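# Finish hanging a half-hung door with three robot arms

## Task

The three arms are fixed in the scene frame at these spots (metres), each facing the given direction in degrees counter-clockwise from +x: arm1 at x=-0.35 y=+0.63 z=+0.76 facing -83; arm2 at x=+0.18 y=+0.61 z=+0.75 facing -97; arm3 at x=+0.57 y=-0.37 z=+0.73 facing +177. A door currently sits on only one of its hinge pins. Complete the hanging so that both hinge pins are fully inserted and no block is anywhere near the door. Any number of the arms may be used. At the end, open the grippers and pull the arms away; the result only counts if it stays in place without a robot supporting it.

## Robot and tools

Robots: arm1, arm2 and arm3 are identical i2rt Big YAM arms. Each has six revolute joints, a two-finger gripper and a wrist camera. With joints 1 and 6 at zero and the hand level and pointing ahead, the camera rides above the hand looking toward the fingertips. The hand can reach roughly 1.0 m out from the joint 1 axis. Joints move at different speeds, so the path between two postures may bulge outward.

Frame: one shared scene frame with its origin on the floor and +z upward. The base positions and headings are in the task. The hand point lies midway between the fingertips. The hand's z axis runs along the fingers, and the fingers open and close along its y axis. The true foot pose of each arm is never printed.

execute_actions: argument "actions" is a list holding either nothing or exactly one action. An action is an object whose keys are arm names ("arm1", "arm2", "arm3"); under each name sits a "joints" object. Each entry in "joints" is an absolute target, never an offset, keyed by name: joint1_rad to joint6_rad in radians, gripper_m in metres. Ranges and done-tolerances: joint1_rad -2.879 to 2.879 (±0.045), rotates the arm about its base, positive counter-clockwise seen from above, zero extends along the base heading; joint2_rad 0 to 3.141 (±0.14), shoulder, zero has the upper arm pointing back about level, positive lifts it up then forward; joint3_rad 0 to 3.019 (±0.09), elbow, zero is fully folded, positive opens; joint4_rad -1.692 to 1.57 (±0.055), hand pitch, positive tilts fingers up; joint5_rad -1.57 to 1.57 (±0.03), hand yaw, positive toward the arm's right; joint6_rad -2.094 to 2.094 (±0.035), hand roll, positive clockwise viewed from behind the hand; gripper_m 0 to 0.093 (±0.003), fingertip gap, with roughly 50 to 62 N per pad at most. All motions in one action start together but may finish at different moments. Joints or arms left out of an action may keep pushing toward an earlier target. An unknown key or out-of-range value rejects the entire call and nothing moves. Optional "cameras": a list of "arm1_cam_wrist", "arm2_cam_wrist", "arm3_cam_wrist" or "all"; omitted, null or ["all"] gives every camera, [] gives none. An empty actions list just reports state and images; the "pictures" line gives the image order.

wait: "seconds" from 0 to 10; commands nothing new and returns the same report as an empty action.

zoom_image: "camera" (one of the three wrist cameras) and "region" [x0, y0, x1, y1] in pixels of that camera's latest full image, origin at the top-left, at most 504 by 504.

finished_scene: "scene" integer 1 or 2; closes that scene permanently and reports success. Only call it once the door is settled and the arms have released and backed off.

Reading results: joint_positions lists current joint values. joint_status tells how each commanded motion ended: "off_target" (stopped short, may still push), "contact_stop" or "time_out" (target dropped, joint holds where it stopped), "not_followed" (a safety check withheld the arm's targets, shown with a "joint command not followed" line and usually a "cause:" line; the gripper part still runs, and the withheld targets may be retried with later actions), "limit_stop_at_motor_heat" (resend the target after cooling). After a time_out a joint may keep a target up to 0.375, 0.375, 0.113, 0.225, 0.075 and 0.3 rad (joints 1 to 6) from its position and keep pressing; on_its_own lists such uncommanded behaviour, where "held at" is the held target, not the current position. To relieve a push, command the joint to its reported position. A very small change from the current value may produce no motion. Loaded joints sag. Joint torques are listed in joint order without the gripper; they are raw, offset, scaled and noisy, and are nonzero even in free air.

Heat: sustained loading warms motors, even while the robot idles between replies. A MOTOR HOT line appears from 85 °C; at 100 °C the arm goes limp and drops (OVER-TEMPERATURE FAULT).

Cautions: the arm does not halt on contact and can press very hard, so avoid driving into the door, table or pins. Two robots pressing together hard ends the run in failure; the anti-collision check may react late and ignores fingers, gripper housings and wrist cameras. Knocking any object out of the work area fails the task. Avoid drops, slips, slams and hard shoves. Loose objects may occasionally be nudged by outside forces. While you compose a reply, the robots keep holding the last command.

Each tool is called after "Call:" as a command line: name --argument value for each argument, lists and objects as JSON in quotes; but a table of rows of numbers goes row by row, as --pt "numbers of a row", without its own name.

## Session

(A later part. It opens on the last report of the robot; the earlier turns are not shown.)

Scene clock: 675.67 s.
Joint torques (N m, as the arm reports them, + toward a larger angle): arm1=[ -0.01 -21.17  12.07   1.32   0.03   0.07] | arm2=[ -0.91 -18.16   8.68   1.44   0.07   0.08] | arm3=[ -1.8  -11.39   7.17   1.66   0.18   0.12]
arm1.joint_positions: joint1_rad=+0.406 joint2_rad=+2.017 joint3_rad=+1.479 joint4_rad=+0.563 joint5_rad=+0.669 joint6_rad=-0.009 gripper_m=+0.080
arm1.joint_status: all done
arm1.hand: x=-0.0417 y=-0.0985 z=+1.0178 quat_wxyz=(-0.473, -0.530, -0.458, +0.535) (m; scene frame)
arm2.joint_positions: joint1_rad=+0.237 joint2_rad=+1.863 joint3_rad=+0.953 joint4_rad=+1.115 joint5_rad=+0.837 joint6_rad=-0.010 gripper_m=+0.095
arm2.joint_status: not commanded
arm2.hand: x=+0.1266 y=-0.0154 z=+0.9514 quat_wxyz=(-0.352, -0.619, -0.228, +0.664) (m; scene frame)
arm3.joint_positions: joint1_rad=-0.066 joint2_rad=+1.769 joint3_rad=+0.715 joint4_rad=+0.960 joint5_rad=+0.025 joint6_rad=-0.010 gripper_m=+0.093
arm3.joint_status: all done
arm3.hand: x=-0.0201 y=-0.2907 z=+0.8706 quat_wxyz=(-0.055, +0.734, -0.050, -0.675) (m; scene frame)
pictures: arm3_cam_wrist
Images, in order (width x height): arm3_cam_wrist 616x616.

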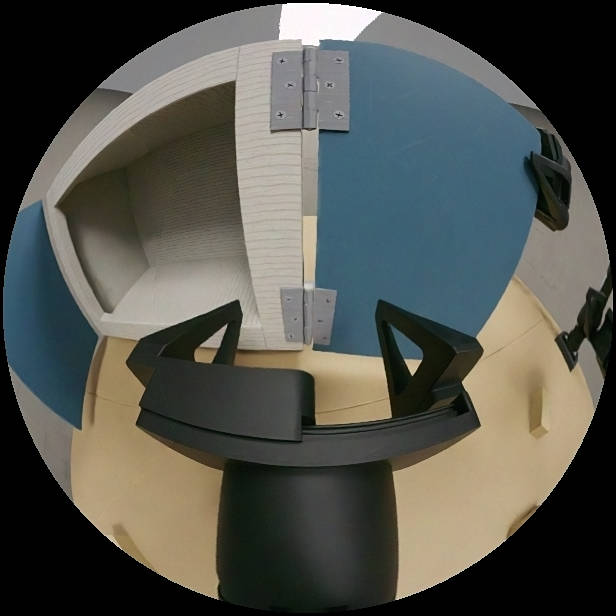

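Call:
execute_actions --actions '[]'

Scene clock: 695.07 s.
Joint torques (N m, as the arm reports them, + toward a larger angle): arm1=[ -0.16 -20.92  12.04   1.29   0.02   0.05] | arm2=[ -1.2  -18.31   8.75   1.44   0.05   0.12] | arm3=[ -1.68 -11.42   7.16   1.67   0.18   0.13]
arm1.joint_positions: joint1_rad=+0.406 joint2_rad=+2.017 joint3_rad=+1.479 joint4_rad=+0.563 joint5_rad=+0.669 joint6_rad=-0.009 gripper_m=+0.080
arm1.joint_status: all done
arm1.hand: x=-0.0417 y=-0.0985 z=+1.0178 quat_wxyz=(-0.473, -0.530, -0.458, +0.535) (m; scene frame)
arm2.joint_positions: joint1_rad=+0.237 joint2_rad=+1.863 joint3_rad=+0.953 joint4_rad=+1.115 joint5_rad=+0.837 joint6_rad=-0.010 gripper_m=+0.095
arm2.joint_status: not commanded
arm2.hand: x=+0.1266 y=-0.0154 z=+0.9514 quat_wxyz=(-0.352, -0.619, -0.228, +0.664) (m; scene frame)
arm3.joint_positions: joint1_rad=-0.066 joint2_rad=+1.769 joint3_rad=+0.715 joint4_rad=+0.960 joint5_rad=+0.025 joint6_rad=-0.010 gripper_m=+0.093
arm3.joint_status: all done
arm3.hand: x=-0.0201 y=-0.2907 z=+0.8706 quat_wxyz=(-0.055, +0.734, -0.050, -0.675) (m; scene frame)
pictures: arm1_cam_wrist, arm2_cam_wrist, arm3_cam_wrist
Images, in order (width x height): arm1_cam_wrist 616x616, arm2_cam_wrist 616x616, arm3_cam_wrist 616x616.

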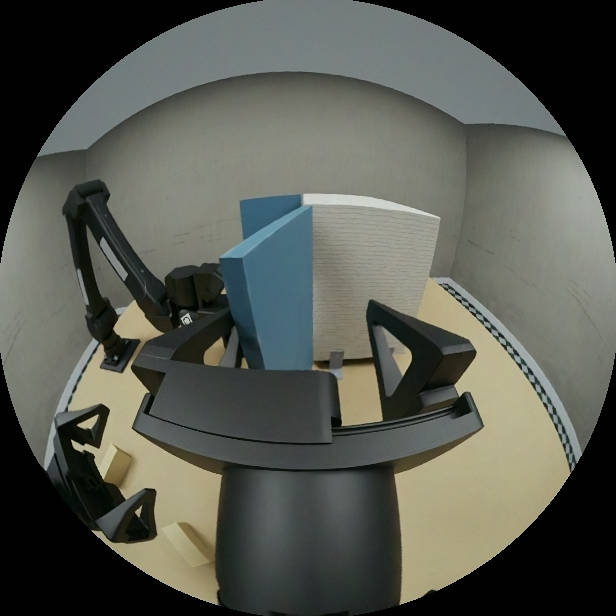

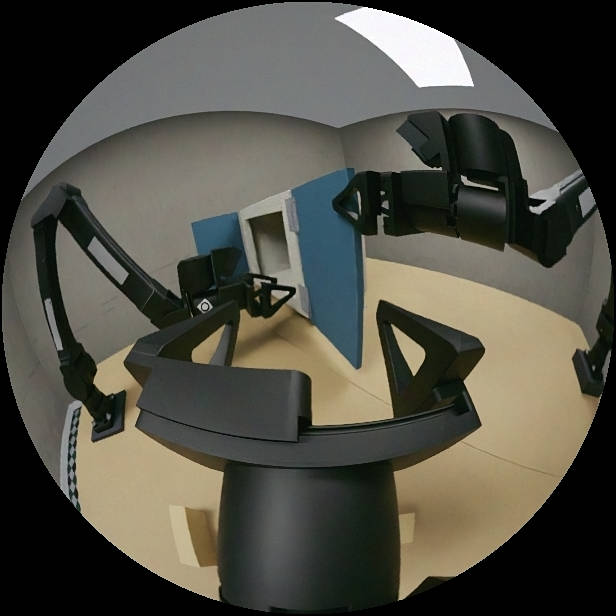

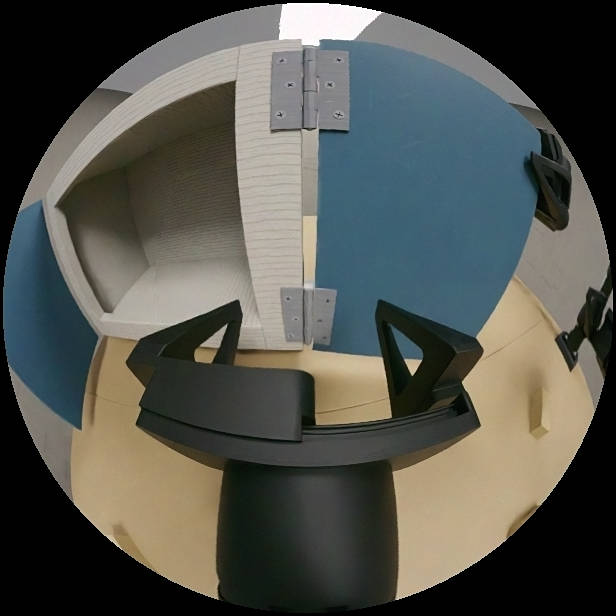

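Call:
zoom_image --camera "arm3_cam_wrist" --region '[260, 20, 360, 140]'

Call:
zoom_image --camera "arm3_cam_wrist" --region '[270, 265, 350, 360]'

Call:
execute_actions --actions '[{"arm1":{"joints":{"joint1_rad":0.52,"joint2_rad":1.82,"joint3_rad":1.17,"joint4_rad":0.63,"joint5_rad":0.83}},"arm3":{"joints":{"joint2_rad":1.3,"joint3_rad":0.6}},"arm2":{"joints":{"joint2_rad":1.2}}}]'

Region (260, 20, 360, 140) of arm3_cam_wrist's 616x616 image, scaled by 4.200, with more detail than that image has.

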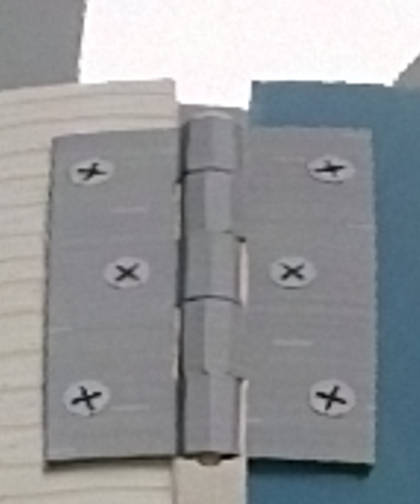

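Region (270, 265, 350, 360) of arm3_cam_wrist's 616x616 image, scaled by 5.305, with more detail than that image has; it fills the left 424 columns of this view, and the rest is white.

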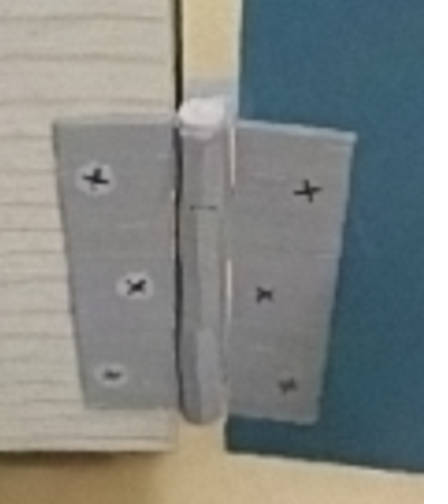

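Scene clock: 702.37 s.
Joint torques (N m, as the arm reports them, + toward a larger angle): arm1=[ -0.79 -18.26   8.11   2.15   0.13   0.05] | arm2=[-0.96 -8.   10.82  0.83 -0.3   0.08] | arm3=[-1.7  -6.59  9.95  1.77  0.17  0.12]
arm1.joint_positions: joint1_rad=+0.531 joint2_rad=+1.826 joint3_rad=+1.172 joint4_rad=+0.611 joint5_rad=+0.827 joint6_rad=-0.009 gripper_m=+0.080
arm1.joint_status: all done
arm1.hand: x=-0.0340 y=+0.0178 z=+1.0044 quat_wxyz=(-0.440, -0.539, -0.473, +0.540) (m; scene frame)
arm2.joint_positions: joint1_rad=+0.237 joint2_rad=+1.183 joint3_rad=+0.955 joint4_rad=+1.111 joint5_rad=+0.837 joint6_rad=-0.010 gripper_m=+0.095
arm2.joint_status: all done
arm2.hand: x=+0.1058 y=+0.1616 z=+1.3094 quat_wxyz=(-0.546, -0.493, +0.018, +0.677) (m; scene frame)
arm3.joint_positions: joint1_rad=-0.066 joint2_rad=+1.286 joint3_rad=+0.590 joint4_rad=+0.953 joint5_rad=+0.025 joint6_rad=-0.010 gripper_m=+0.093
arm3.joint_status: all done
arm3.hand: x=+0.0658 y=-0.3015 z=+1.0669 quat_wxyz=(-0.061, +0.605, -0.044, -0.792) (m; scene frame)
pictures: arm1_cam_wrist, arm2_cam_wrist, arm3_cam_wrist
Images, in order (width x height): arm1_cam_wrist 616x616, arm2_cam_wrist 616x616, arm3_cam_wrist 616x616.

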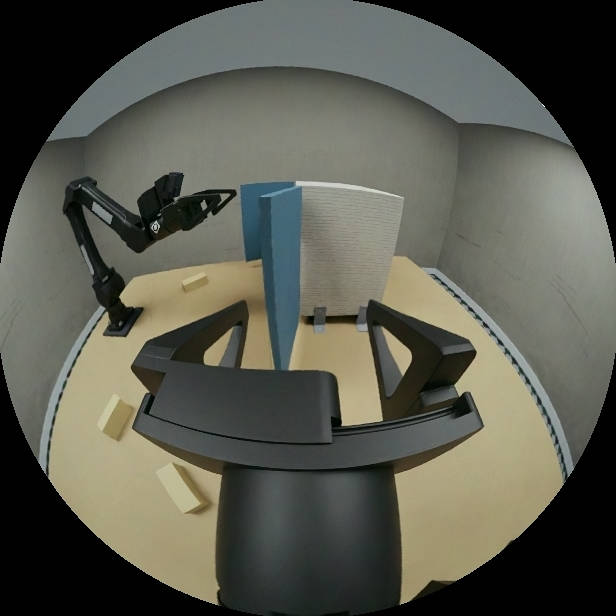

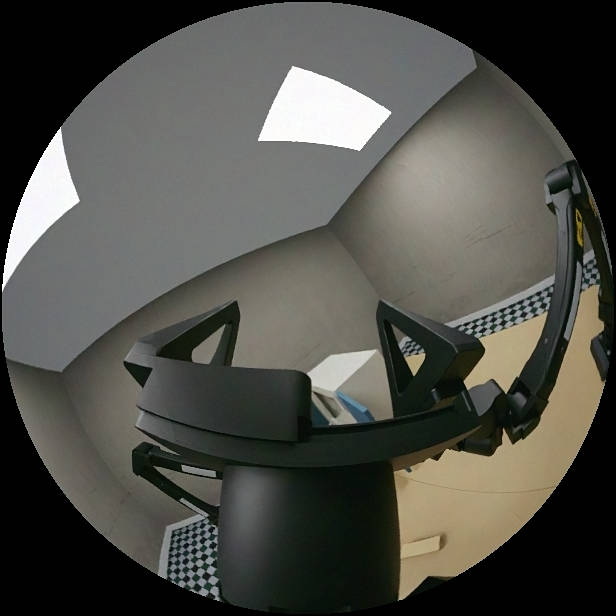

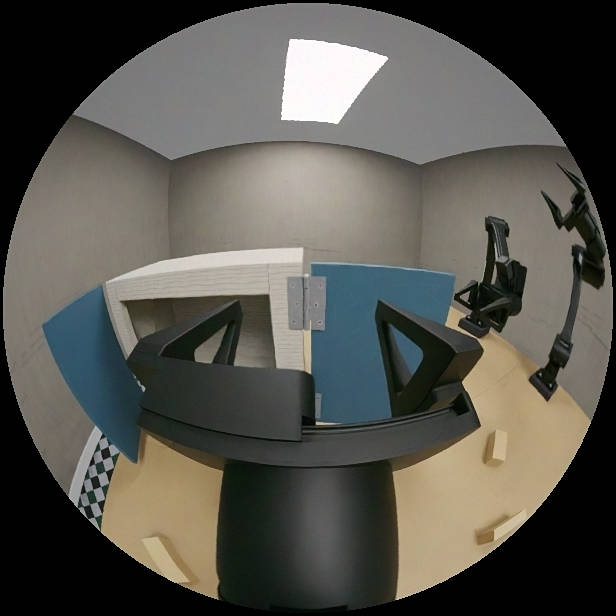

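Call:
zoom_image --camera "arm1_cam_wrist" --region '[170, 170, 330, 310]'

Call:
zoom_image --camera "arm3_cam_wrist" --region '[270, 255, 345, 340]'

Call:
execute_actions --actions '[{"arm1":{"joints":{"joint2_rad":0.9,"joint3_rad":0.9,"joint4_rad":-0.3,"joint5_rad":0}},"arm3":{"joints":{"joint2_rad":0.8,"joint3_rad":0.6,"joint4_rad":-0.2}},"arm2":{"joints":{"joint2_rad":0.9,"joint3_rad":0.9,"joint4_rad":-0.3,"joint5_rad":0}}}]'

Region (170, 170, 330, 310) of arm1_cam_wrist's 616x616 image, scaled by 3.150, with more detail than that image has; it fills the top 441 rows of this view, and the rest is white.

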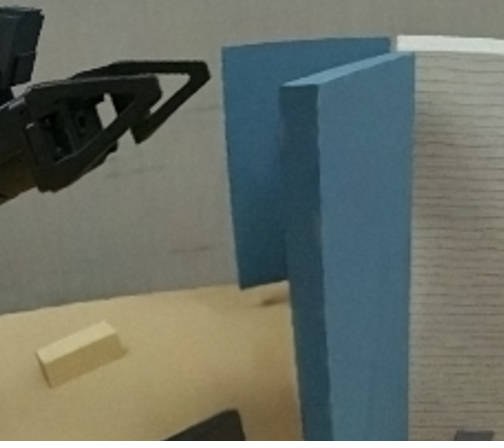

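Region (270, 255, 345, 340) of arm3_cam_wrist's 616x616 image, scaled by 5.929, with more detail than that image has; it fills the left 445 columns of this view, and the rest is white.

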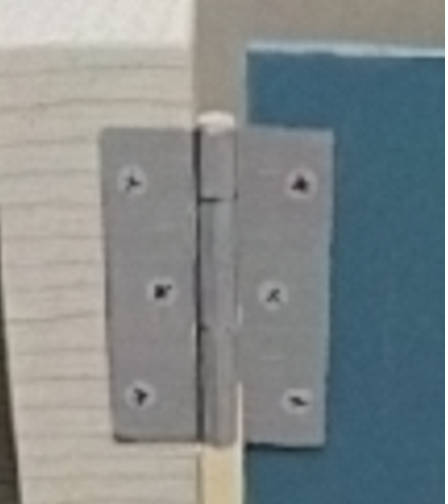

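Scene clock: 710.90 s.
Joint torques (N m, as the arm reports them, + toward a larger angle): arm1=[-0.88 -4.47 10.62  1.15 -0.17  0.05] | arm2=[-0.92 -5.66  9.77  1.62 -0.04  0.11] | arm3=[-1.72 -2.93 12.02  1.59  0.19  0.12]
arm1.joint_positions: joint1_rad=+0.531 joint2_rad=+0.892 joint3_rad=+0.897 joint4_rad=-0.288 joint5_rad=+0.004 joint6_rad=-0.008 gripper_m=+0.080
arm1.joint_status: all done
arm1.hand: x=-0.0712 y=+0.2702 z=+1.1655 quat_wxyz=(-0.539, -0.350, -0.718, +0.267) (m; scene frame)
arm2.joint_positions: joint1_rad=+0.236 joint2_rad=+0.898 joint3_rad=+0.904 joint4_rad=-0.279 joint5_rad=+0.003 joint6_rad=-0.009 gripper_m=+0.095
arm2.joint_status: all done
arm2.hand: x=+0.2341 y=+0.1542 z=+1.1472 quat_wxyz=(-0.445, -0.530, -0.599, +0.402) (m; scene frame)
arm3.joint_positions: joint1_rad=-0.066 joint2_rad=+0.793 joint3_rad=+0.590 joint4_rad=-0.188 joint5_rad=+0.025 joint6_rad=-0.010 gripper_m=+0.093
arm3.joint_status: all done
arm3.hand: x=+0.1704 y=-0.3144 z=+1.0130 quat_wxyz=(-0.048, +0.826, -0.053, -0.559) (m; scene frame)
pictures: arm1_cam_wrist, arm2_cam_wrist, arm3_cam_wrist
Images, in order (width x height): arm1_cam_wrist 616x616, arm2_cam_wrist 616x616, arm3_cam_wrist 616x616.

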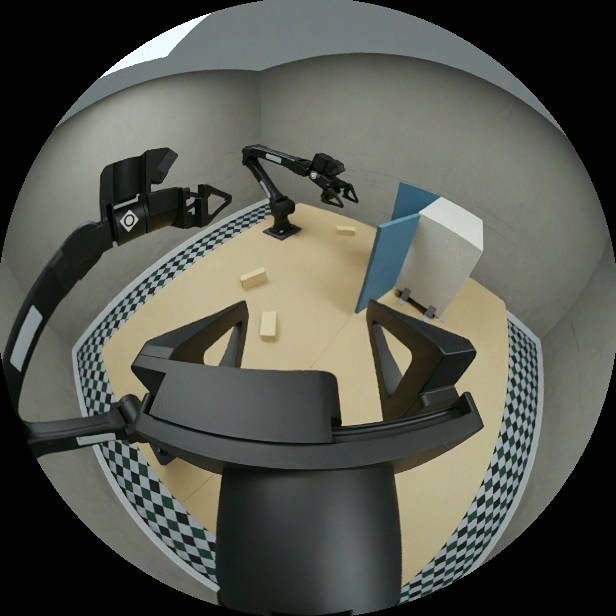

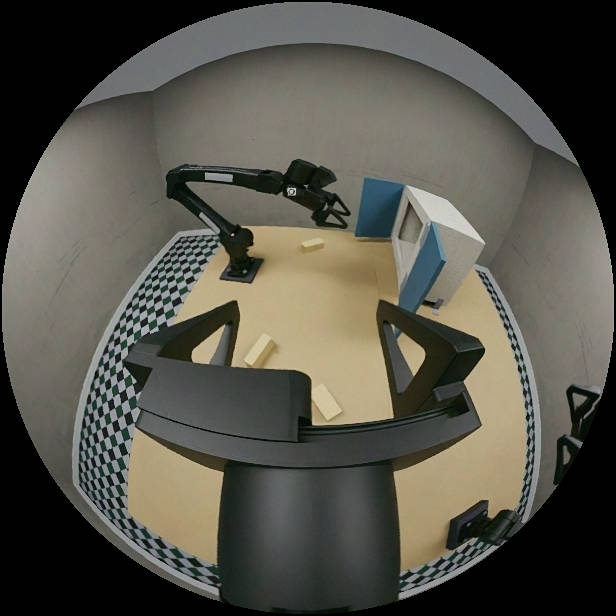

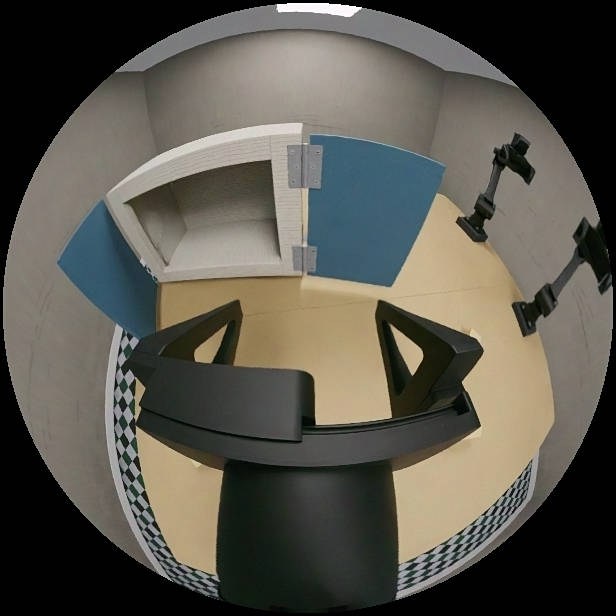

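Call:
zoom_image --camera "arm3_cam_wrist" --region '[280, 230, 330, 285]'

Region (280, 230, 330, 285) of arm3_cam_wrist's 616x616 image, scaled by 9.164, with more detail than that image has; it fills the left 458 columns of this view, and the rest is white.

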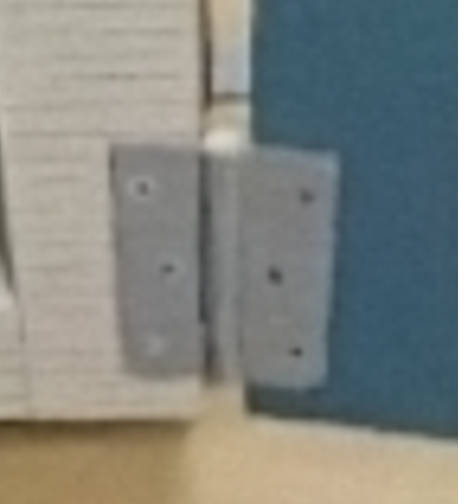

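Seated.

Call:
finished_scene --scene 1

The scene is finished: the task was done.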